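# Pull the cap off a marker on a desk

## Task

Take the cap off the marker so that both the marker and its cap end up resting on the desk, supported by the desk alone and not by the robot. Release both, then move the robot away from them. The robot must not tip over or be left leaning; either outcome fails the job.

## Robot and tools

ROBOT. A two-wheeled cart (differential drive, rear casters) carrying two SO101 arms, left_arm and right_arm, plus a head with head_camera on pan and tilt joints. Each arm has its own wrist camera (left_wrist_camera, right_wrist_camera). The cart is 0.53 m wide and spans x = -0.35 to 0.07 m. The arms' vertical pan axes sit at x = -0.060 m, y = +0.155 m (left) and y = -0.155 m (right). Each shoulder is 0.03 m outward from its pan axis and 0.89 m above the floor. Link lengths: upper arm 0.116, forearm 0.135, hand 0.162 m. A fixed-jaw tip reaches roughly 0.44 m from its pan axis at most, and never below 0.55 m above the floor.

FRAMES. The base frame has its origin on the floor halfway between the drive wheels, with x forward, y left and z up. The results report left_hand and right_hand in this frame, in metres. Each is the tip of that hand's fixed jaw, so a grasped item sits next to it on the moving-jaw side. In the hand's own axes, z runs out along the fingers and y points from the moving jaw toward the fixed jaw. The odometry frame is the base frame as it was when the scene began. base_odometry comes from wheel rotation only, so wheel slip shows up as travel. Its heading runs from -3.142 to 3.142 rad, positive to the left.

execute_actions(actions, cameras). actions is a list holding one action or none. An empty list only reports state and images. An action may contain "base", "joints", or both, and its motions start at the same time.
- base: exactly one key. translate_m is a straight drive in metres, relative to where the base last measured itself: positive is forward, range -1.4 to 1.4, no sideways motion. rotate_rad is a turn on the spot in radians, also relative: positive is left (counter-clockwise seen from above), range -3.2 to 3.2.
- joints: a single dictionary shared by both arms and the head. Each key is a joint name and each value is an absolute target angle in radians; these are not offsets. Ranges, with the tolerance for "done" in brackets: head_pan_rad -3.2..3.2 (0.02; 0 faces forward, positive turns left); head_tilt_rad -0.76..1.45 (0.02; 0 is level, positive looks down). For each arm X in left, right: X_arm_shoulder_pan_rad -1.919..1.919 (0.02); X_arm_shoulder_lift_rad -1.745..1.745 (0.1); X_arm_elbow_flex_rad -1.69..1.58 (0.07); X_arm_wrist_flex_rad -1.658..1.658 (0.03); X_arm_wrist_roll_rad -2.743..2.841 (0.02); X_arm_gripper_rad 0..1.919 (0.03).
- A joint you leave out may still be driving toward an earlier target, and the status lines will not reveal it. An unknown key or a value out of range gets the whole call refused, with no motion. A single action runs for at most 15 s.
- cameras: a list drawn from head_camera, left_wrist_camera, right_wrist_camera and all. Omitting it, null, or ["all"] returns every camera; [] returns none. The "pictures" line gives the order of the images, which are taken when the call ends.

JOINT MEANINGS. Pan: at 0 the left arm points left and the right arm points right. Positive turns an arm clockwise seen from above; straight ahead is +1.571 for left and -1.571 for right. Bend: with lift, elbow and wrist_flex all at 0, the upper arm leans 0.24 rad outward from vertical and the forearm and fingers are level. Positive bends downward. The sum of the three angles is how far the fingers tilt below level, and 1.571 means pointing straight down, which requires the forearm to be no more than 0.08 rad above level. Roll: at -1.522 the jaws close across the arm's plane with the fixed jaw on the left as seen looking outward; at 1.619 the fixed jaw is on the right. At 0.049 the jaws close within the plane, with the fixed jaw below (fingers level) or toward the pan axis (fingers down). Gripper opening at the tips: 0 rad gives 0.003 m, 0.3 gives 0.026, 0.6 gives 0.049, 1 gives 0.076, 1.919 gives 0.106. The hand body sticks out about 0.08 m above level fingers when the fixed jaw is on the left and below them when it is on the right, so keep it on the left when working over furniture. Commanding a gripper below the contact angle squeezes, with the maximum at 0.2 rad below contact. Going lower adds nothing and can trip the jaw motor. A jaw holding something reads off_target.

RESULT LINES. base_status and joint_status describe how the last accepted action ended. done: target reached (for the base, the wheels turned the commanded amount even if they slipped). off_target: came to rest short of the target, possibly still pushing, which means load, an obstruction, or a tripped motor. time_out: the old target is dropped and the joint holds where it is. contact_stop never occurs. "joint command not followed" plus a "cause:" line means a self-collision check held back that arm's targets (the gripper still moves). Those joints read not_followed and may be retried with every later action until you send targets that pass. on_its_own lists motion you did not command. MOTOR HOT warns from 55 °C. OVER-TEMPERATURE FAULT at 70 °C halts that arm until it cools, and its keys then read limit_stop_at_motor_heat; send those targets again afterwards. A reported stop cancels the remaining motion calls in the same reply. The simulation keeps running while you think, and the robot holds its last command in the meantime.

OTHER TOOLS. wait(seconds): 0 to 10 s with no new command; returns state and images. zoom_image(camera, region): region is [x0, y0, x1, y1] in pixels of that camera's latest full 644x476 image, origin at the top left, at most 504x504. read_manual(section): returns only the licence texts. finished_scene(scene): ends the current scene for good and reports success, so call it only once the result is stable.

CAUTIONS. Travel stow, left arm: pan -1.75, lift 0.05, elbow 1.35, wrist_flex -1.55, roll -1.52; the right arm is the same but with pan 1.75. Stow in two steps, wrist_flex and roll first and then the other three, because doing it in one step can jam the hand on the cart. When leaving stow, do not move the wrists first. Turning with the arms stowed needs 0.44 m of free radius around the origin. Turning or reversing close beside the desk can catch the cart's rear and tip it over. Loaded joints sag toward gravity, so compensate on the next move; reported hand positions can be off by a few centimetres. A motor trips if it stays more than about 0.3 rad from its target for about 2 s, which cuts it to 20% torque. To reset it, let it settle, then command 0.2 rad from the reading on the side opposite the tripping target (or 0.04 rad past the range end; for a jaw, the end itself). Payload per hand is about 0.4 kg at full reach and 0.7 kg within 0.28 m. Pushing or pulling, especially pulling on something in front, can tip the robot. Never let the arms or hands collide or press on each other. Avoid drops, slips, slams and hard pushes. Head camera intrinsics: fx = fy = 588.4, cx 323.9, cy 239.9.

Each tool is called after "Emit:" by a JSON object that holds its "fn" and its "kwargs", one argument or row to a line.

## Session

Emit:
{"fn": "execute_actions", "kwargs": {
  "actions": []
}}

Scene clock: 0.00 s.
base_odometry: x=+0.000 y=+0.000 heading=+0.000 (m, m, rad; odometry frame)
base_status: not commanded
joint_positions: head_pan_rad=-0.025 head_tilt_rad=-0.018 left_arm_shoulder_pan_rad=-1.718 left_arm_shoulder_lift_rad=+0.069 left_arm_elbow_flex_rad=+1.376 left_arm_wrist_flex_rad=-1.493 left_arm_wrist_roll_rad=-1.541 left_arm_gripper_rad=+1.920 right_arm_shoulder_pan_rad=+1.773 right_arm_shoulder_lift_rad=+0.053 right_arm_elbow_flex_rad=+1.301 right_arm_wrist_flex_rad=-1.447 right_arm_wrist_roll_rad=-1.547 right_arm_gripper_rad=+1.920
joint_status: not commanded
left_hand: x=-0.3047 y=+0.1110 z=+0.8787 quat_wxyz=(-0.060, -0.689, -0.044, +0.721) (m; base frame)
right_hand: x=-0.3145 y=-0.1107 z=+0.8891 quat_wxyz=(-0.066, +0.669, -0.076, -0.736) (m; base frame)
pictures: head_camera, left_wrist_camera, right_wrist_camera
Images, in order (width x height): head_camera 644x476, left_wrist_camera 644x476, right_wrist_camera 644x476.

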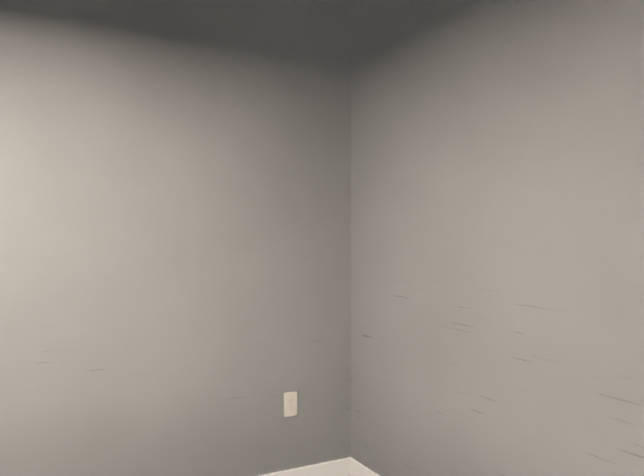

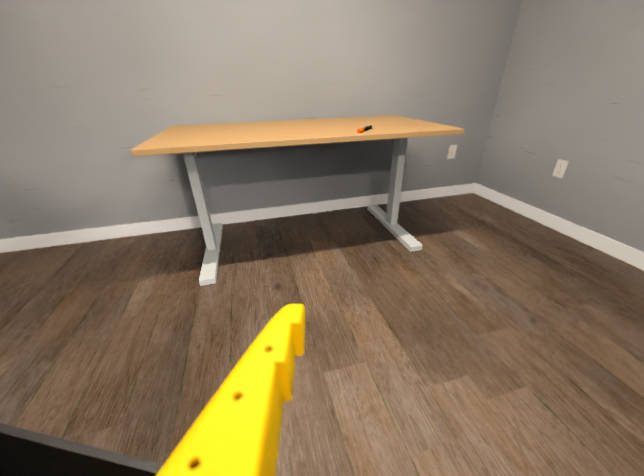

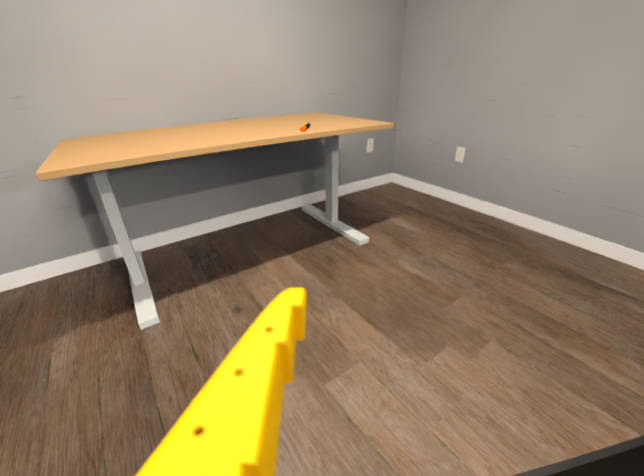

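Emit:
{"fn": "execute_actions", "kwargs": {
  "actions": [
    {"joints":{"head_pan_rad":3.14,"head_tilt_rad":0.35}}
  ],
  "cameras": ["head_camera"]
}}

Scene clock: 6.07 s.
base_odometry: x=+0.000 y=+0.000 heading=+0.000 (m, m, rad; odometry frame)
base_status: not commanded
joint_positions: head_pan_rad=+3.130 head_tilt_rad=+0.343 left_arm_shoulder_pan_rad=-1.718 left_arm_shoulder_lift_rad=+0.069 left_arm_elbow_flex_rad=+1.376 left_arm_wrist_flex_rad=-1.493 left_arm_wrist_roll_rad=-1.541 left_arm_gripper_rad=+1.920 right_arm_shoulder_pan_rad=+1.773 right_arm_shoulder_lift_rad=+0.053 right_arm_elbow_flex_rad=+1.301 right_arm_wrist_flex_rad=-1.447 right_arm_wrist_roll_rad=-1.547 right_arm_gripper_rad=+1.920
joint_status: all done
left_hand: x=-0.3047 y=+0.1110 z=+0.8787 quat_wxyz=(-0.060, -0.689, -0.044, +0.721) (m; base frame)
right_hand: x=-0.3145 y=-0.1107 z=+0.8891 quat_wxyz=(-0.066, +0.669, -0.076, -0.736) (m; base frame)
pictures: head_camera
Images, in order (width x height): head_camera 644x476.

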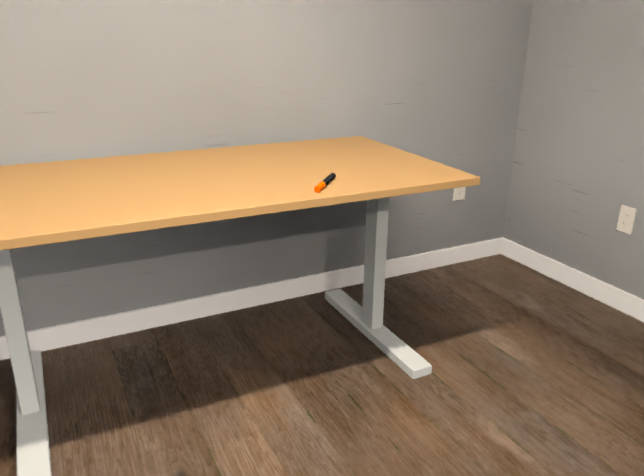

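Emit:
{"fn": "execute_actions", "kwargs": {
  "actions": [
    {"base":{"rotate_rad":-0.358},"joints":{"head_pan_rad":3.19,"head_tilt_rad":0.5}}
  ],
  "cameras": []
}}

Emit:
{"fn": "execute_actions", "kwargs": {
  "actions": [
    {"base":{"translate_m":-1.27},"joints":{"head_pan_rad":-2.5,"head_tilt_rad":0.55}}
  ]
}}

Scene clock: 44.57 s.
base_odometry: x=-0.001 y=+0.000 heading=-0.357 (m, m, rad; odometry frame)
base_status: done
joint_positions: head_pan_rad=+3.165 head_tilt_rad=+0.494 left_arm_shoulder_pan_rad=-1.718 left_arm_shoulder_lift_rad=+0.069 left_arm_elbow_flex_rad=+1.376 left_arm_wrist_flex_rad=-1.493 left_arm_wrist_roll_rad=-1.541 left_arm_gripper_rad=+1.920 right_arm_shoulder_pan_rad=+1.773 right_arm_shoulder_lift_rad=+0.053 right_arm_elbow_flex_rad=+1.301 right_arm_wrist_flex_rad=-1.447 right_arm_wrist_roll_rad=-1.547 right_arm_gripper_rad=+1.920
joint_status: head_pan_rad off_target (ended at +3.165, target +3.190); the others done
joint sent to its limit — the command would take head_pan_rad past its upper limit, so that joint was sent only as far as its limit.
left_hand: x=-0.3047 y=+0.1110 z=+0.8787 quat_wxyz=(-0.060, -0.689, -0.044, +0.721) (m; base frame)
right_hand: x=-0.3145 y=-0.1107 z=+0.8891 quat_wxyz=(-0.066, +0.669, -0.076, -0.736) (m; base frame)
pictures: none
No camera images: the call's "cameras" was empty. Leave "cameras" out to get every camera's image.

Scene clock: 51.77 s.
base_odometry: x=-1.189 y=+0.447 heading=-0.359 (m, m, rad; odometry frame)
base_status: done
joint_positions: head_pan_rad=-2.490 head_tilt_rad=+0.544 left_arm_shoulder_pan_rad=-1.718 left_arm_shoulder_lift_rad=+0.069 left_arm_elbow_flex_rad=+1.376 left_arm_wrist_flex_rad=-1.493 left_arm_wrist_roll_rad=-1.541 left_arm_gripper_rad=+1.920 right_arm_shoulder_pan_rad=+1.773 right_arm_shoulder_lift_rad=+0.053 right_arm_elbow_flex_rad=+1.301 right_arm_wrist_flex_rad=-1.447 right_arm_wrist_roll_rad=-1.547 right_arm_gripper_rad=+1.920
joint_status: all done
left_hand: x=-0.3047 y=+0.1110 z=+0.8787 quat_wxyz=(-0.060, -0.689, -0.044, +0.721) (m; base frame)
right_hand: x=-0.3145 y=-0.1107 z=+0.8891 quat_wxyz=(-0.066, +0.669, -0.076, -0.736) (m; base frame)
pictures: head_camera, left_wrist_camera, right_wrist_camera
Images, in order (width x height): head_camera 644x476, left_wrist_camera 644x476, right_wrist_camera 644x476.

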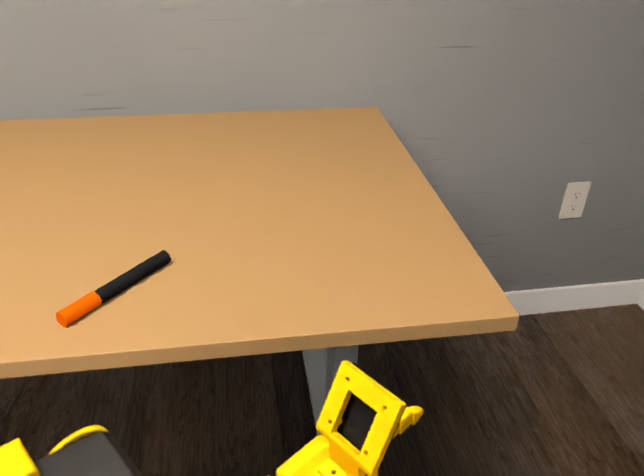

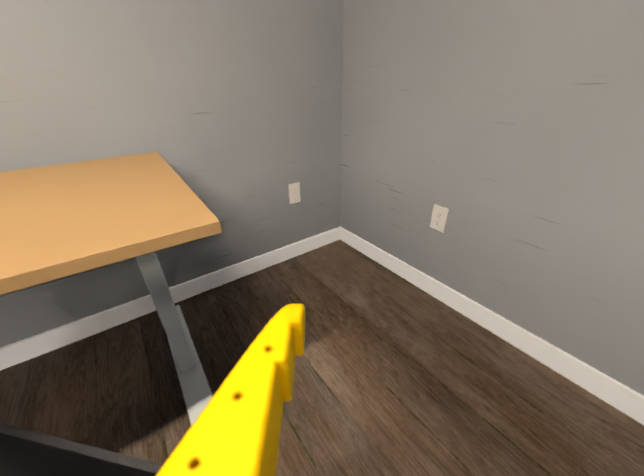

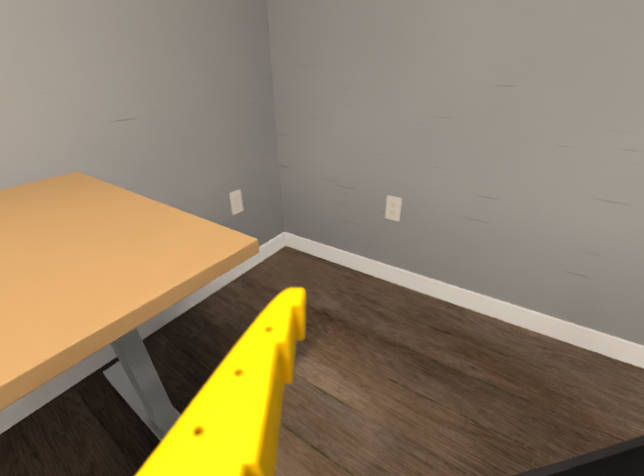

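Emit:
{"fn": "execute_actions", "kwargs": {
  "actions": [
    {"base":{"rotate_rad":-2.35},"joints":{"head_pan_rad":0.15,"head_tilt_rad":0.6,"left_arm_shoulder_pan_rad":1.2,"left_arm_shoulder_lift_rad":0.0,"left_arm_elbow_flex_rad":0.6,"right_arm_shoulder_pan_rad":-1.2,"right_arm_shoulder_lift_rad":0.0,"right_arm_elbow_flex_rad":0.6}}
  ],
  "cameras": ["head_camera"]
}}

Scene clock: 67.00 s.
base_odometry: x=-1.190 y=+0.447 heading=-2.708 (m, m, rad; odometry frame)
base_status: done
joint_positions: head_pan_rad=+0.140 head_tilt_rad=+0.594 left_arm_shoulder_pan_rad=+1.192 left_arm_shoulder_lift_rad=+0.031 left_arm_elbow_flex_rad=+0.631 left_arm_wrist_flex_rad=-1.493 left_arm_wrist_roll_rad=-1.541 left_arm_gripper_rad=+1.920 right_arm_shoulder_pan_rad=-1.189 right_arm_shoulder_lift_rad=+0.039 right_arm_elbow_flex_rad=+0.631 right_arm_wrist_flex_rad=-1.447 right_arm_wrist_roll_rad=-1.547 right_arm_gripper_rad=+1.920
joint_status: all done
left_hand: x=+0.1970 y=+0.2656 z=+1.0455 quat_wxyz=(+0.914, -0.065, +0.355, +0.184) (m; base frame)
right_hand: x=+0.2085 y=-0.2545 z=+1.0382 quat_wxyz=(+0.908, +0.078, +0.379, -0.164) (m; base frame)
pictures: head_camera
Images, in order (width x height): head_camera 644x476.

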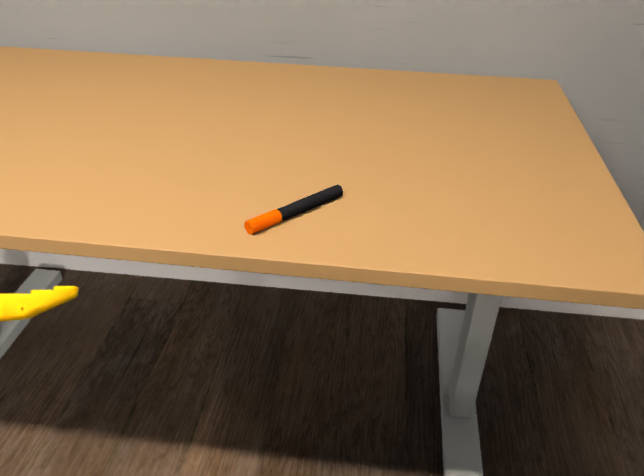

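Emit:
{"fn": "execute_actions", "kwargs": {
  "actions": [
    {"base":{"translate_m":0.44},"joints":{"head_pan_rad":0.35,"head_tilt_rad":1.0,"left_arm_shoulder_pan_rad":1.44,"left_arm_shoulder_lift_rad":0.2,"left_arm_elbow_flex_rad":-0.1,"left_arm_wrist_flex_rad":1.42,"left_arm_wrist_roll_rad":0.73,"left_arm_gripper_rad":0.7,"right_arm_shoulder_pan_rad":-1.3,"right_arm_shoulder_lift_rad":0.2,"right_arm_elbow_flex_rad":-0.1,"right_arm_wrist_flex_rad":0.7,"right_arm_wrist_roll_rad":2.65,"right_arm_gripper_rad":0.8}}
  ]
}}

Scene clock: 87.80 s.
base_odometry: x=-1.590 y=+0.263 heading=-2.709 (m, m, rad; odometry frame)
base_status: done
joint_positions: head_pan_rad=+0.340 head_tilt_rad=+0.995 left_arm_shoulder_pan_rad=+1.430 left_arm_shoulder_lift_rad=+0.216 left_arm_elbow_flex_rad=-0.069 left_arm_wrist_flex_rad=+1.411 left_arm_wrist_roll_rad=+0.721 left_arm_gripper_rad=+0.710 right_arm_shoulder_pan_rad=-1.290 right_arm_shoulder_lift_rad=+0.214 right_arm_elbow_flex_rad=-0.065 right_arm_wrist_flex_rad=+0.695 right_arm_wrist_roll_rad=+2.641 right_arm_gripper_rad=+0.811
joint_status: all done
left_hand: x=+0.1507 y=+0.1795 z=+0.8226 quat_wxyz=(+0.003, -0.929, +0.370, -0.005) (m; base frame)
right_hand: x=+0.2538 y=-0.2497 z=+0.8679 quat_wxyz=(-0.216, -0.871, -0.338, -0.283) (m; base frame)
pictures: head_camera, left_wrist_camera, right_wrist_camera
Images, in order (width x height): head_camera 644x476, left_wrist_camera 644x476, right_wrist_camera 644x476.

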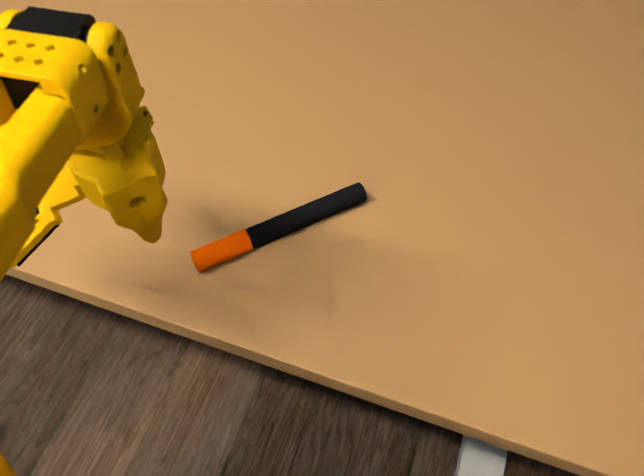

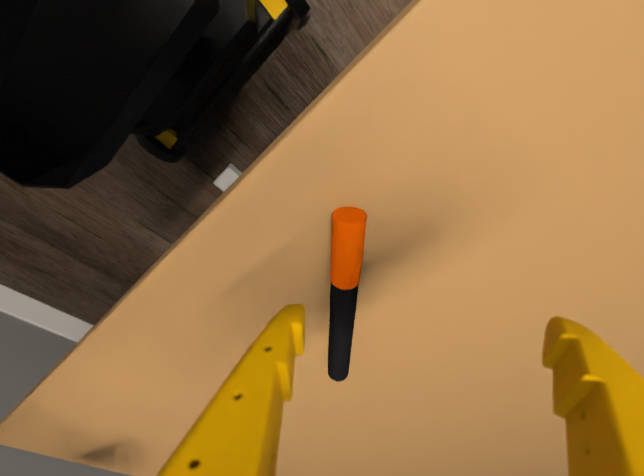

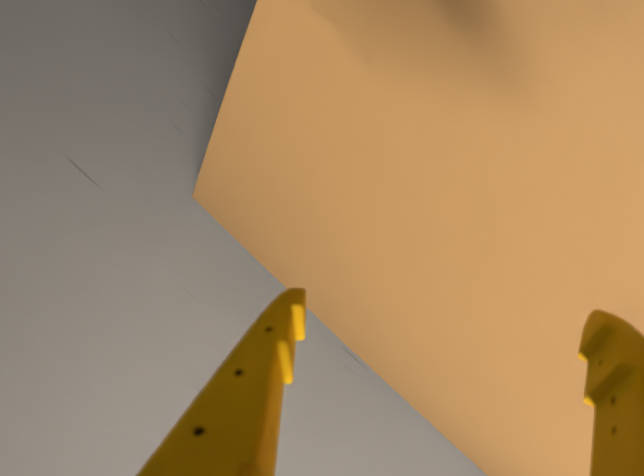

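Emit:
{"fn": "execute_actions", "kwargs": {
  "actions": [
    {"base":{"translate_m":0.04},"joints":{"left_arm_shoulder_pan_rad":1.58,"left_arm_shoulder_lift_rad":0.3,"left_arm_elbow_flex_rad":0.11,"left_arm_wrist_flex_rad":1.13,"left_arm_wrist_roll_rad":0.87}}
  ],
  "cameras": ["head_camera","left_wrist_camera"]
}}

Scene clock: 101.53 s.
base_odometry: x=-1.627 y=+0.246 heading=-2.709 (m, m, rad; odometry frame)
base_status: done
joint_positions: head_pan_rad=+0.340 head_tilt_rad=+0.995 left_arm_shoulder_pan_rad=+1.570 left_arm_shoulder_lift_rad=+0.313 left_arm_elbow_flex_rad=+0.111 left_arm_wrist_flex_rad=+1.139 left_arm_wrist_roll_rad=+0.862 left_arm_gripper_rad=+0.710 right_arm_shoulder_pan_rad=-1.290 right_arm_shoulder_lift_rad=+0.214 right_arm_elbow_flex_rad=-0.065 right_arm_wrist_flex_rad=+0.695 right_arm_wrist_roll_rad=+2.641 right_arm_gripper_rad=+0.811
joint_status: all done
left_hand: x=+0.1528 y=+0.1492 z=+0.7812 quat_wxyz=(+0.001, -0.929, +0.369, -0.004) (m; base frame)
right_hand: x=+0.2538 y=-0.2497 z=+0.8679 quat_wxyz=(-0.216, -0.871, -0.338, -0.283) (m; base frame)
pictures: head_camera, left_wrist_camera
Images, in order (width x height): head_camera 644x476, left_wrist_camera 644x476.

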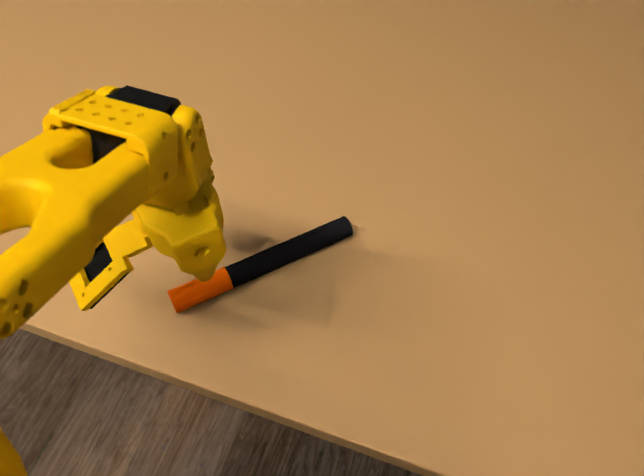

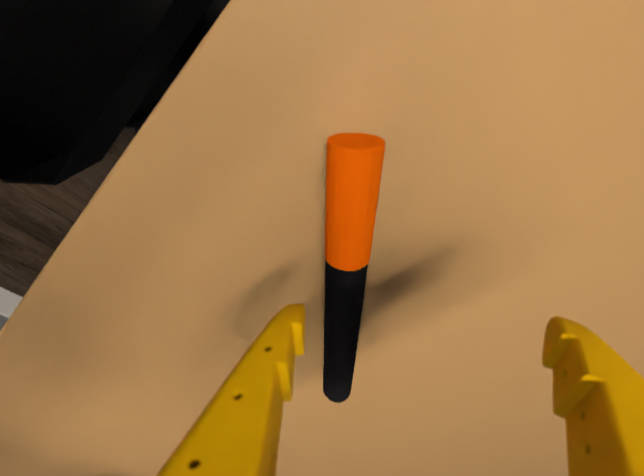

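Emit:
{"fn": "execute_actions", "kwargs": {
  "actions": [
    {"joints":{"left_arm_shoulder_pan_rad":1.595,"left_arm_shoulder_lift_rad":0.425,"left_arm_elbow_flex_rad":0.22,"left_arm_wrist_flex_rad":0.895,"left_arm_wrist_roll_rad":0.88}}
  ],
  "cameras": ["head_camera","left_wrist_camera"]
}}

Scene clock: 110.10 s.
base_odometry: x=-1.627 y=+0.246 heading=-2.709 (m, m, rad; odometry frame)
base_status: not commanded
joint_positions: head_pan_rad=+0.340 head_tilt_rad=+0.995 left_arm_shoulder_pan_rad=+1.585 left_arm_shoulder_lift_rad=+0.436 left_arm_elbow_flex_rad=+0.223 left_arm_wrist_flex_rad=+0.906 left_arm_wrist_roll_rad=+0.872 left_arm_gripper_rad=+0.710 right_arm_shoulder_pan_rad=-1.290 right_arm_shoulder_lift_rad=+0.214 right_arm_elbow_flex_rad=-0.065 right_arm_wrist_flex_rad=+0.695 right_arm_wrist_roll_rad=+2.641 right_arm_gripper_rad=+0.811
joint_status: all done
left_hand: x=+0.1488 y=+0.1459 z=+0.7453 quat_wxyz=(+0.001, -0.928, +0.372, -0.003) (m; base frame)
right_hand: x=+0.2538 y=-0.2497 z=+0.8679 quat_wxyz=(-0.216, -0.871, -0.338, -0.283) (m; base frame)
pictures: head_camera, left_wrist_camera
Images, in order (width x height): head_camera 644x476, left_wrist_camera 644x476.

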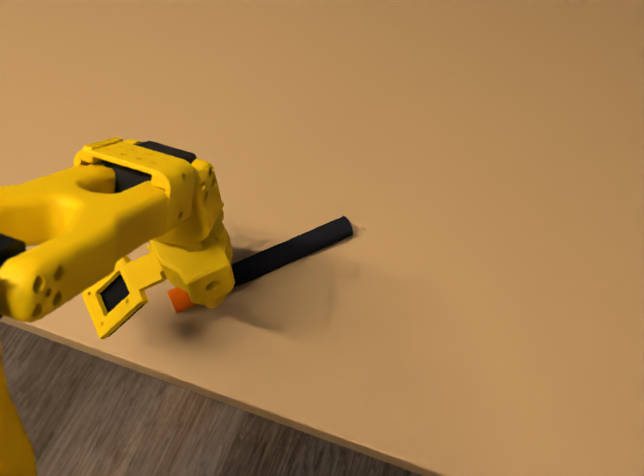

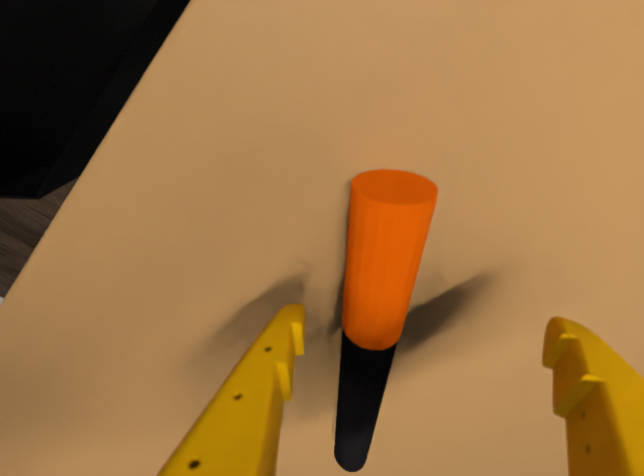

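Emit:
{"fn": "execute_actions", "kwargs": {
  "actions": [
    {"joints":{"left_arm_shoulder_lift_rad":0.485,"left_arm_elbow_flex_rad":0.222,"left_arm_wrist_flex_rad":0.835,"left_arm_gripper_rad":0.4}}
  ],
  "cameras": ["left_wrist_camera"]
}}

Scene clock: 114.50 s.
base_odometry: x=-1.627 y=+0.246 heading=-2.709 (m, m, rad; odometry frame)
base_status: not commanded
joint_positions: head_pan_rad=+0.340 head_tilt_rad=+0.995 left_arm_shoulder_pan_rad=+1.585 left_arm_shoulder_lift_rad=+0.497 left_arm_elbow_flex_rad=+0.223 left_arm_wrist_flex_rad=+0.845 left_arm_wrist_roll_rad=+0.872 left_arm_gripper_rad=+0.412 right_arm_shoulder_pan_rad=-1.290 right_arm_shoulder_lift_rad=+0.214 right_arm_elbow_flex_rad=-0.065 right_arm_wrist_flex_rad=+0.695 right_arm_wrist_roll_rad=+2.641 right_arm_gripper_rad=+0.811
joint_status: all done
left_hand: x=+0.1492 y=+0.1459 z=+0.7340 quat_wxyz=(+0.001, -0.928, +0.372, -0.003) (m; base frame)
right_hand: x=+0.2538 y=-0.2497 z=+0.8679 quat_wxyz=(-0.216, -0.871, -0.338, -0.283) (m; base frame)
pictures: left_wrist_camera
Images, in order (width x height): left_wrist_camera 644x476.

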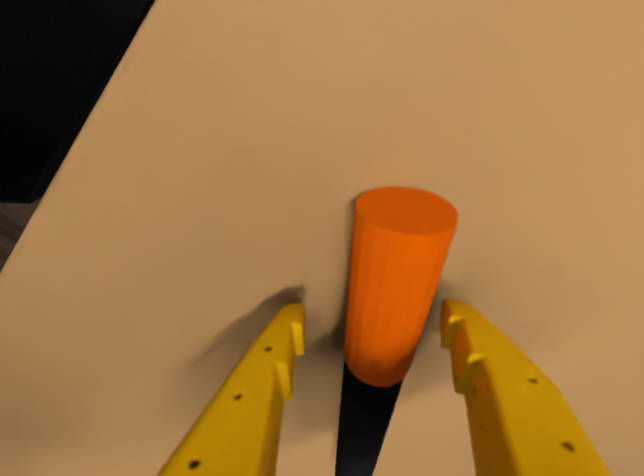

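Emit:
{"fn": "execute_actions", "kwargs": {
  "actions": [
    {"joints":{"left_arm_shoulder_lift_rad":0.518,"left_arm_wrist_flex_rad":0.802}}
  ],
  "cameras": ["left_wrist_camera"]
}}

Emit:
{"fn": "execute_actions", "kwargs": {
  "actions": [
    {"joints":{"left_arm_gripper_rad":0.05}}
  ],
  "cameras": ["left_wrist_camera"]
}}

Scene clock: 118.67 s.
base_odometry: x=-1.627 y=+0.246 heading=-2.709 (m, m, rad; odometry frame)
base_status: not commanded
joint_positions: head_pan_rad=+0.340 head_tilt_rad=+0.995 left_arm_shoulder_pan_rad=+1.585 left_arm_shoulder_lift_rad=+0.529 left_arm_elbow_flex_rad=+0.223 left_arm_wrist_flex_rad=+0.813 left_arm_wrist_roll_rad=+0.872 left_arm_gripper_rad=+0.411 right_arm_shoulder_pan_rad=-1.290 right_arm_shoulder_lift_rad=+0.214 right_arm_elbow_flex_rad=-0.065 right_arm_wrist_flex_rad=+0.695 right_arm_wrist_roll_rad=+2.641 right_arm_gripper_rad=+0.811
joint_status: all done
left_hand: x=+0.1491 y=+0.1459 z=+0.7281 quat_wxyz=(+0.001, -0.928, +0.372, -0.003) (m; base frame)
right_hand: x=+0.2538 y=-0.2497 z=+0.8679 quat_wxyz=(-0.216, -0.871, -0.338, -0.283) (m; base frame)
pictures: left_wrist_camera
Images, in order (width x height): left_wrist_camera 644x476.

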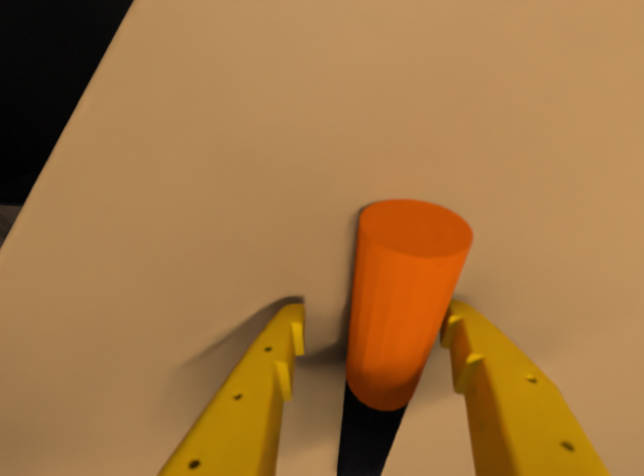

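Scene clock: 119.37 s.
base_odometry: x=-1.627 y=+0.246 heading=-2.709 (m, m, rad; odometry frame)
base_status: not commanded
joint_positions: head_pan_rad=+0.340 head_tilt_rad=+0.995 left_arm_shoulder_pan_rad=+1.585 left_arm_shoulder_lift_rad=+0.529 left_arm_elbow_flex_rad=+0.223 left_arm_wrist_flex_rad=+0.813 left_arm_wrist_roll_rad=+0.872 left_arm_gripper_rad=+0.217 right_arm_shoulder_pan_rad=-1.290 right_arm_shoulder_lift_rad=+0.214 right_arm_elbow_flex_rad=-0.065 right_arm_wrist_flex_rad=+0.695 right_arm_wrist_roll_rad=+2.641 right_arm_gripper_rad=+0.811
joint_status: left_arm_gripper_rad off_target (ended at +0.217, target +0.050)
left_hand: x=+0.1491 y=+0.1459 z=+0.7281 quat_wxyz=(+0.001, -0.928, +0.372, -0.003) (m; base frame)
right_hand: x=+0.2538 y=-0.2497 z=+0.8679 quat_wxyz=(-0.216, -0.871, -0.338, -0.283) (m; base frame)
pictures: left_wrist_camera
Images, in order (width x height): left_wrist_camera 644x476.

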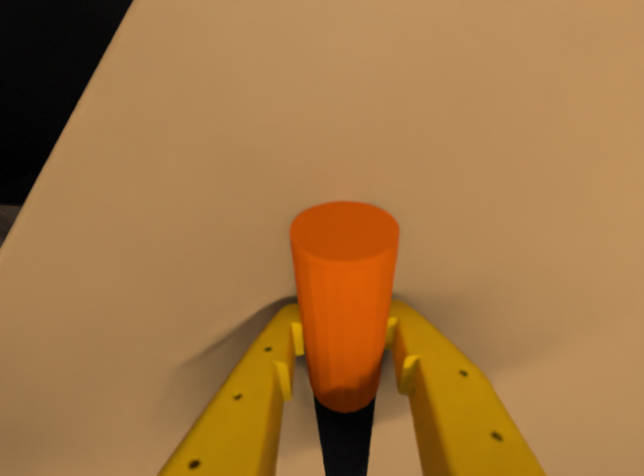

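Emit:
{"fn": "execute_actions", "kwargs": {
  "actions": [
    {"joints":{"left_arm_elbow_flex_rad":-0.27,"left_arm_wrist_flex_rad":0.5,"left_arm_wrist_roll_rad":0.04,"left_arm_shoulder_pan_rad":1.91,"head_pan_rad":0.0,"head_tilt_rad":0.9}}
  ],
  "cameras": []
}}

Emit:
{"fn": "execute_actions", "kwargs": {
  "actions": [
    {"joints":{"left_arm_shoulder_lift_rad":0.79,"left_arm_wrist_flex_rad":0.24}}
  ]
}}

Scene clock: 127.77 s.
base_odometry: x=-1.627 y=+0.246 heading=-2.709 (m, m, rad; odometry frame)
base_status: not commanded
joint_positions: head_pan_rad=+0.010 head_tilt_rad=+0.915 left_arm_shoulder_pan_rad=+1.901 left_arm_shoulder_lift_rad=+0.540 left_arm_elbow_flex_rad=-0.230 left_arm_wrist_flex_rad=+0.518 left_arm_wrist_roll_rad=+0.048 left_arm_gripper_rad=+0.217 right_arm_shoulder_pan_rad=-1.290 right_arm_shoulder_lift_rad=+0.214 right_arm_elbow_flex_rad=-0.065 right_arm_wrist_flex_rad=+0.695 right_arm_wrist_roll_rad=+2.641 right_arm_gripper_rad=+0.811
joint_status: all done
left_hand: x=+0.2663 y=+0.0428 z=+0.8163 quat_wxyz=(+0.211, -0.541, +0.758, -0.295) (m; base frame)
right_hand: x=+0.2538 y=-0.2497 z=+0.8679 quat_wxyz=(-0.216, -0.871, -0.338, -0.283) (m; base frame)
pictures: none
No camera images: the call's "cameras" was empty. Leave "cameras" out to get every camera's image.

Scene clock: 128.73 s.
base_odometry: x=-1.627 y=+0.246 heading=-2.709 (m, m, rad; odometry frame)
base_status: not commanded
joint_positions: head_pan_rad=+0.010 head_tilt_rad=+0.915 left_arm_shoulder_pan_rad=+1.901 left_arm_shoulder_lift_rad=+0.814 left_arm_elbow_flex_rad=-0.233 left_arm_wrist_flex_rad=+0.259 left_arm_wrist_roll_rad=+0.048 left_arm_gripper_rad=+0.217 right_arm_shoulder_pan_rad=-1.290 right_arm_shoulder_lift_rad=+0.214 right_arm_elbow_flex_rad=-0.065 right_arm_wrist_flex_rad=+0.695 right_arm_wrist_roll_rad=+2.641 right_arm_gripper_rad=+0.811
joint_status: all done
left_hand: x=+0.2693 y=+0.0418 z=+0.7562 quat_wxyz=(+0.208, -0.543, +0.760, -0.290) (m; base frame)
right_hand: x=+0.2538 y=-0.2497 z=+0.8679 quat_wxyz=(-0.216, -0.871, -0.338, -0.283) (m; base frame)
pictures: head_camera, left_wrist_camera, right_wrist_camera
Images, in order (width x height): head_camera 644x476, left_wrist_camera 644x476, right_wrist_camera 644x476.

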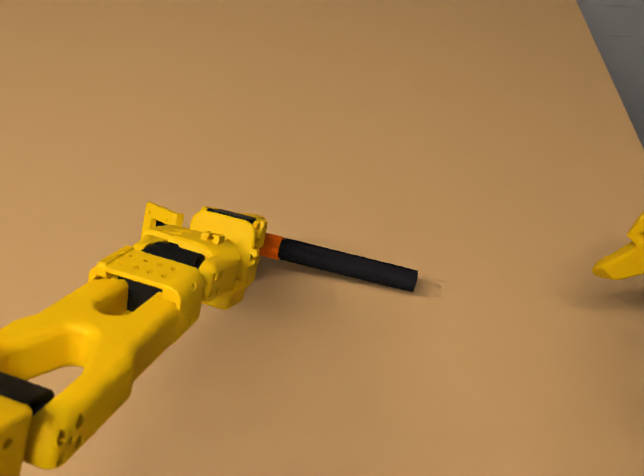

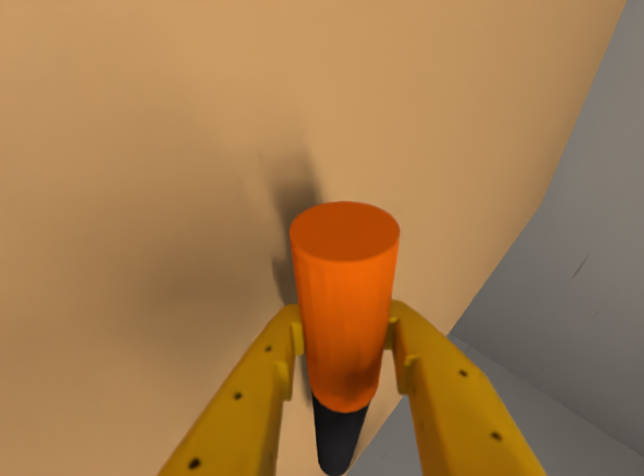

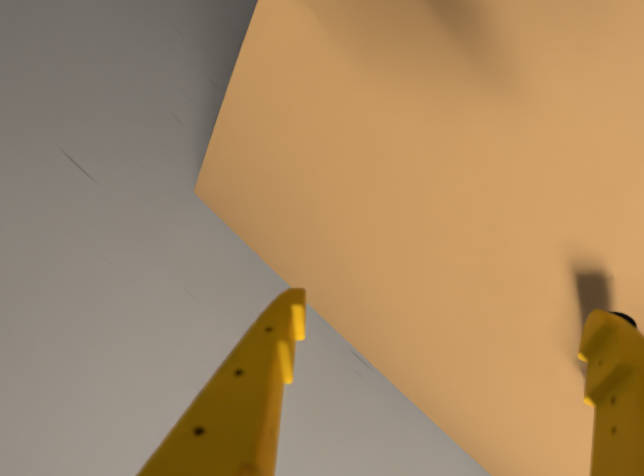

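Emit:
{"fn": "execute_actions", "kwargs": {
  "actions": [
    {"joints":{"right_arm_shoulder_pan_rad":-1.915,"right_arm_shoulder_lift_rad":0.36,"right_arm_elbow_flex_rad":0.04,"right_arm_wrist_flex_rad":0.46,"right_arm_wrist_roll_rad":2.67,"right_arm_gripper_rad":0.65}}
  ],
  "cameras": ["head_camera","right_wrist_camera"]
}}

Scene clock: 136.33 s.
base_odometry: x=-1.627 y=+0.246 heading=-2.709 (m, m, rad; odometry frame)
base_status: not commanded
joint_positions: head_pan_rad=+0.010 head_tilt_rad=+0.915 left_arm_shoulder_pan_rad=+1.901 left_arm_shoulder_lift_rad=+0.814 left_arm_elbow_flex_rad=-0.233 left_arm_wrist_flex_rad=+0.259 left_arm_wrist_roll_rad=+0.048 left_arm_gripper_rad=+0.217 right_arm_shoulder_pan_rad=-1.885 right_arm_shoulder_lift_rad=+0.375 right_arm_elbow_flex_rad=+0.045 right_arm_wrist_flex_rad=+0.475 right_arm_wrist_roll_rad=+2.663 right_arm_gripper_rad=+0.662
joint_status: right_arm_shoulder_pan_rad off_target (ended at -1.886, target -1.915); the others done
joint sent to its limit — the command would take right_arm_shoulder_pan_rad past its lower limit, so that joint was sent only as far as its limit.
left_hand: x=+0.2693 y=+0.0418 z=+0.7562 quat_wxyz=(+0.208, -0.543, +0.760, -0.290) (m; base frame)
right_hand: x=+0.2538 y=-0.0571 z=+0.8173 quat_wxyz=(-0.118, -0.734, -0.592, -0.310) (m; base frame)
pictures: head_camera, right_wrist_camera
Images, in order (width x height): head_camera 644x476, right_wrist_camera 644x476.

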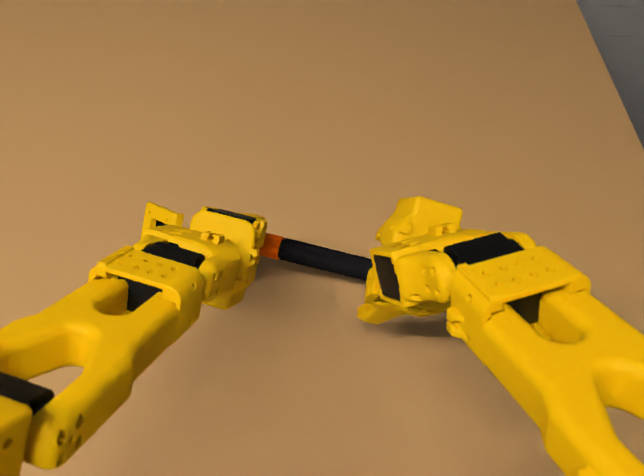

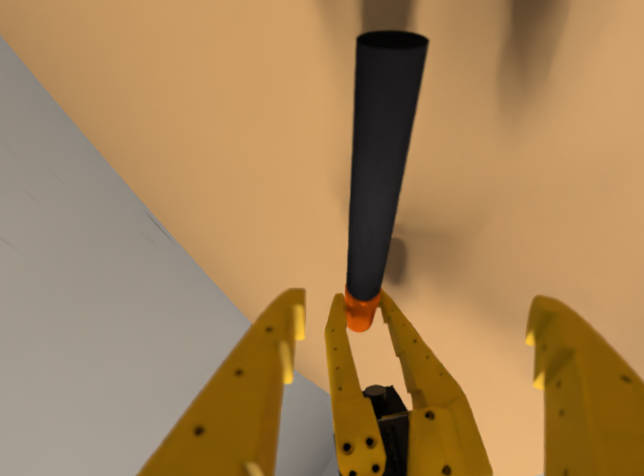

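Emit:
{"fn": "execute_actions", "kwargs": {
  "actions": [
    {"joints":{"right_arm_shoulder_pan_rad":-1.885,"right_arm_shoulder_lift_rad":0.66,"right_arm_elbow_flex_rad":-0.22,"right_arm_wrist_flex_rad":0.38,"right_arm_gripper_rad":0.6}}
  ],
  "cameras": ["right_wrist_camera"]
}}

Scene clock: 148.37 s.
base_odometry: x=-1.627 y=+0.246 heading=-2.709 (m, m, rad; odometry frame)
base_status: not commanded
joint_positions: head_pan_rad=+0.010 head_tilt_rad=+0.915 left_arm_shoulder_pan_rad=+1.901 left_arm_shoulder_lift_rad=+0.814 left_arm_elbow_flex_rad=-0.233 left_arm_wrist_flex_rad=+0.259 left_arm_wrist_roll_rad=+0.048 left_arm_gripper_rad=+0.217 right_arm_shoulder_pan_rad=-1.885 right_arm_shoulder_lift_rad=+0.679 right_arm_elbow_flex_rad=-0.188 right_arm_wrist_flex_rad=+0.396 right_arm_wrist_roll_rad=+2.663 right_arm_gripper_rad=+0.612
joint_status: all done
left_hand: x=+0.2693 y=+0.0418 z=+0.7562 quat_wxyz=(+0.208, -0.543, +0.760, -0.290) (m; base frame)
right_hand: x=+0.2752 y=-0.0501 z=+0.7851 quat_wxyz=(-0.120, -0.733, -0.592, -0.314) (m; base frame)
pictures: right_wrist_camera
Images, in order (width x height): right_wrist_camera 644x476.

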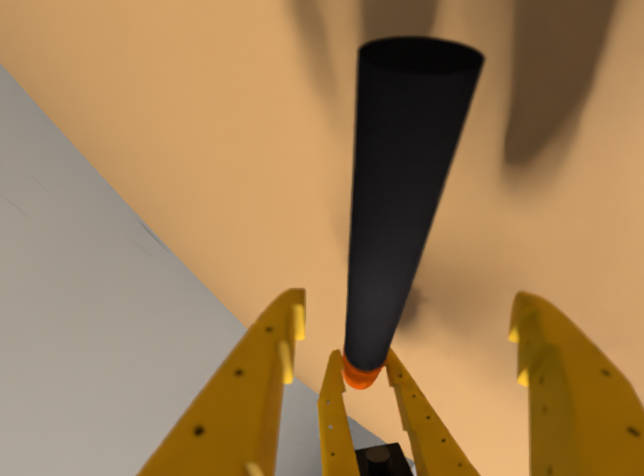

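Emit:
{"fn": "execute_actions", "kwargs": {
  "actions": [
    {"joints":{"right_arm_shoulder_lift_rad":0.818,"right_arm_elbow_flex_rad":-0.312,"right_arm_wrist_flex_rad":0.315,"right_arm_gripper_rad":0.5}}
  ],
  "cameras": ["right_wrist_camera","head_camera"]
}}

Scene clock: 153.50 s.
base_odometry: x=-1.627 y=+0.246 heading=-2.709 (m, m, rad; odometry frame)
base_status: not commanded
joint_positions: head_pan_rad=+0.010 head_tilt_rad=+0.915 left_arm_shoulder_pan_rad=+1.901 left_arm_shoulder_lift_rad=+0.814 left_arm_elbow_flex_rad=-0.233 left_arm_wrist_flex_rad=+0.259 left_arm_wrist_roll_rad=+0.048 left_arm_gripper_rad=+0.217 right_arm_shoulder_pan_rad=-1.885 right_arm_shoulder_lift_rad=+0.838 right_arm_elbow_flex_rad=-0.280 right_arm_wrist_flex_rad=+0.330 right_arm_wrist_roll_rad=+2.663 right_arm_gripper_rad=+0.512
joint_status: all done
left_hand: x=+0.2693 y=+0.0418 z=+0.7562 quat_wxyz=(+0.208, -0.543, +0.760, -0.290) (m; base frame)
right_hand: x=+0.2804 y=-0.0484 z=+0.7613 quat_wxyz=(-0.119, -0.733, -0.592, -0.313) (m; base frame)
pictures: head_camera, right_wrist_camera
Images, in order (width x height): head_camera 644x476, right_wrist_camera 644x476.

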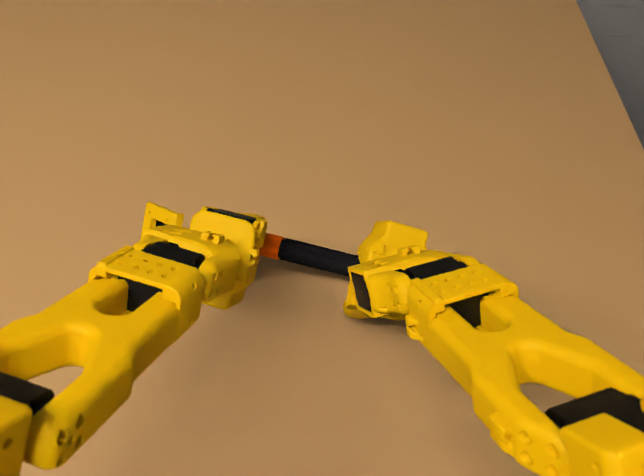

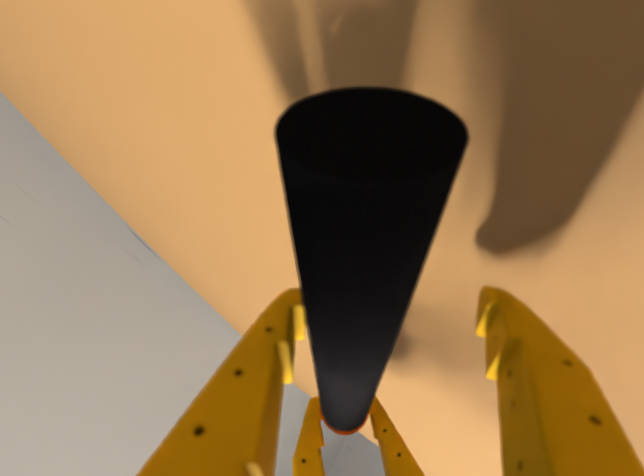

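Good placement. Close.

Emit:
{"fn": "execute_actions", "kwargs": {
  "actions": [
    {"joints":{"right_arm_gripper_rad":0.0,"left_arm_gripper_rad":0.02}}
  ],
  "cameras": ["right_wrist_camera"]
}}

Emit:
{"fn": "execute_actions", "kwargs": {
  "actions": [
    {"joints":{"left_arm_shoulder_pan_rad":1.8}}
  ]
}}

Scene clock: 156.33 s.
base_odometry: x=-1.627 y=+0.246 heading=-2.709 (m, m, rad; odometry frame)
base_status: not commanded
joint_positions: head_pan_rad=+0.010 head_tilt_rad=+0.915 left_arm_shoulder_pan_rad=+1.901 left_arm_shoulder_lift_rad=+0.814 left_arm_elbow_flex_rad=-0.236 left_arm_wrist_flex_rad=+0.256 left_arm_wrist_roll_rad=+0.048 left_arm_gripper_rad=+0.216 right_arm_shoulder_pan_rad=-1.885 right_arm_shoulder_lift_rad=+0.840 right_arm_elbow_flex_rad=-0.280 right_arm_wrist_flex_rad=+0.330 right_arm_wrist_roll_rad=+2.663 right_arm_gripper_rad=+0.145
joint_status: left_arm_gripper_rad off_target (ended at +0.216, target +0.020); right_arm_gripper_rad off_target (ended at +0.145, target +0.000)
left_hand: x=+0.2703 y=+0.0414 z=+0.7572 quat_wxyz=(+0.209, -0.542, +0.759, -0.293) (m; base frame)
right_hand: x=+0.2802 y=-0.0485 z=+0.7608 quat_wxyz=(-0.119, -0.734, -0.592, -0.312) (m; base frame)
pictures: right_wrist_camera
Images, in order (width x height): right_wrist_camera 644x476.

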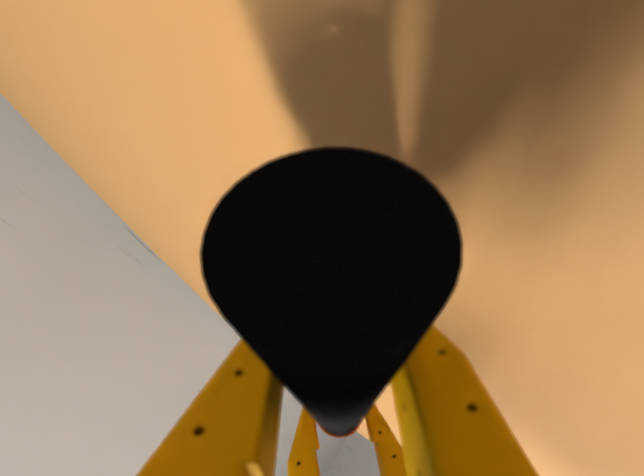

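Scene clock: 157.20 s.
base_odometry: x=-1.627 y=+0.246 heading=-2.709 (m, m, rad; odometry frame)
base_status: not commanded
joint_positions: head_pan_rad=+0.010 head_tilt_rad=+0.915 left_arm_shoulder_pan_rad=+1.810 left_arm_shoulder_lift_rad=+0.814 left_arm_elbow_flex_rad=-0.237 left_arm_wrist_flex_rad=+0.256 left_arm_wrist_roll_rad=+0.048 left_arm_gripper_rad=+0.216 right_arm_shoulder_pan_rad=-1.893 right_arm_shoulder_lift_rad=+0.840 right_arm_elbow_flex_rad=-0.289 right_arm_wrist_flex_rad=+0.324 right_arm_wrist_roll_rad=+2.663 right_arm_gripper_rad=+0.144
joint_status: all done
left_hand: x=+0.2795 y=+0.0717 z=+0.7575 quat_wxyz=(+0.223, -0.576, +0.734, -0.284) (m; base frame)
right_hand: x=+0.2817 y=-0.0451 z=+0.7636 quat_wxyz=(-0.120, -0.729, -0.593, -0.319) (m; base frame)
pictures: head_camera, left_wrist_camera, right_wrist_camera
Images, in order (width x height): head_camera 644x476, left_wrist_camera 644x476, right_wrist_camera 644x476.

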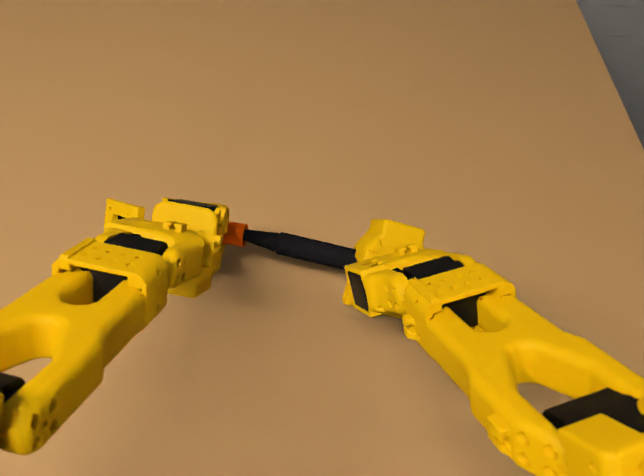

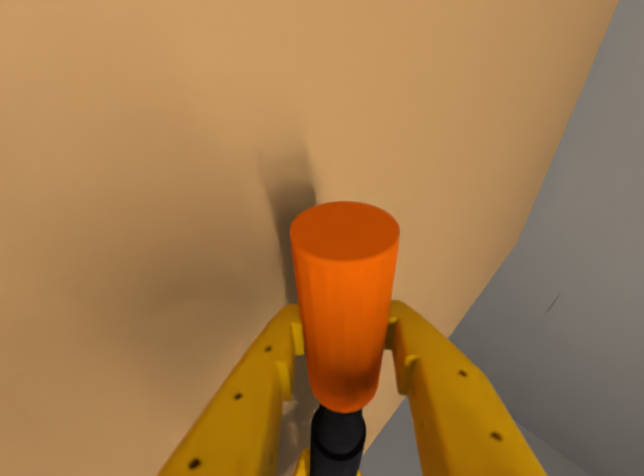

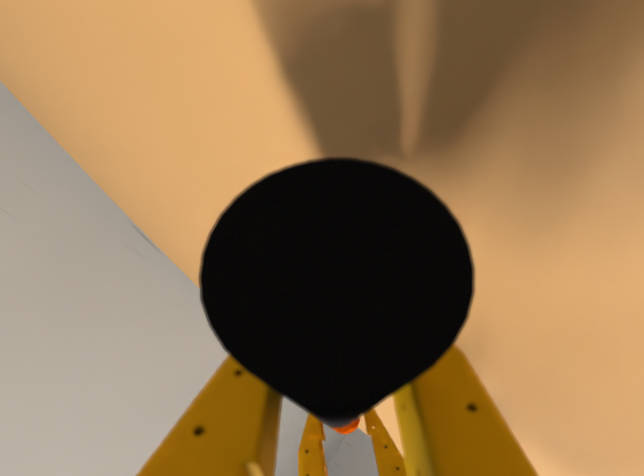

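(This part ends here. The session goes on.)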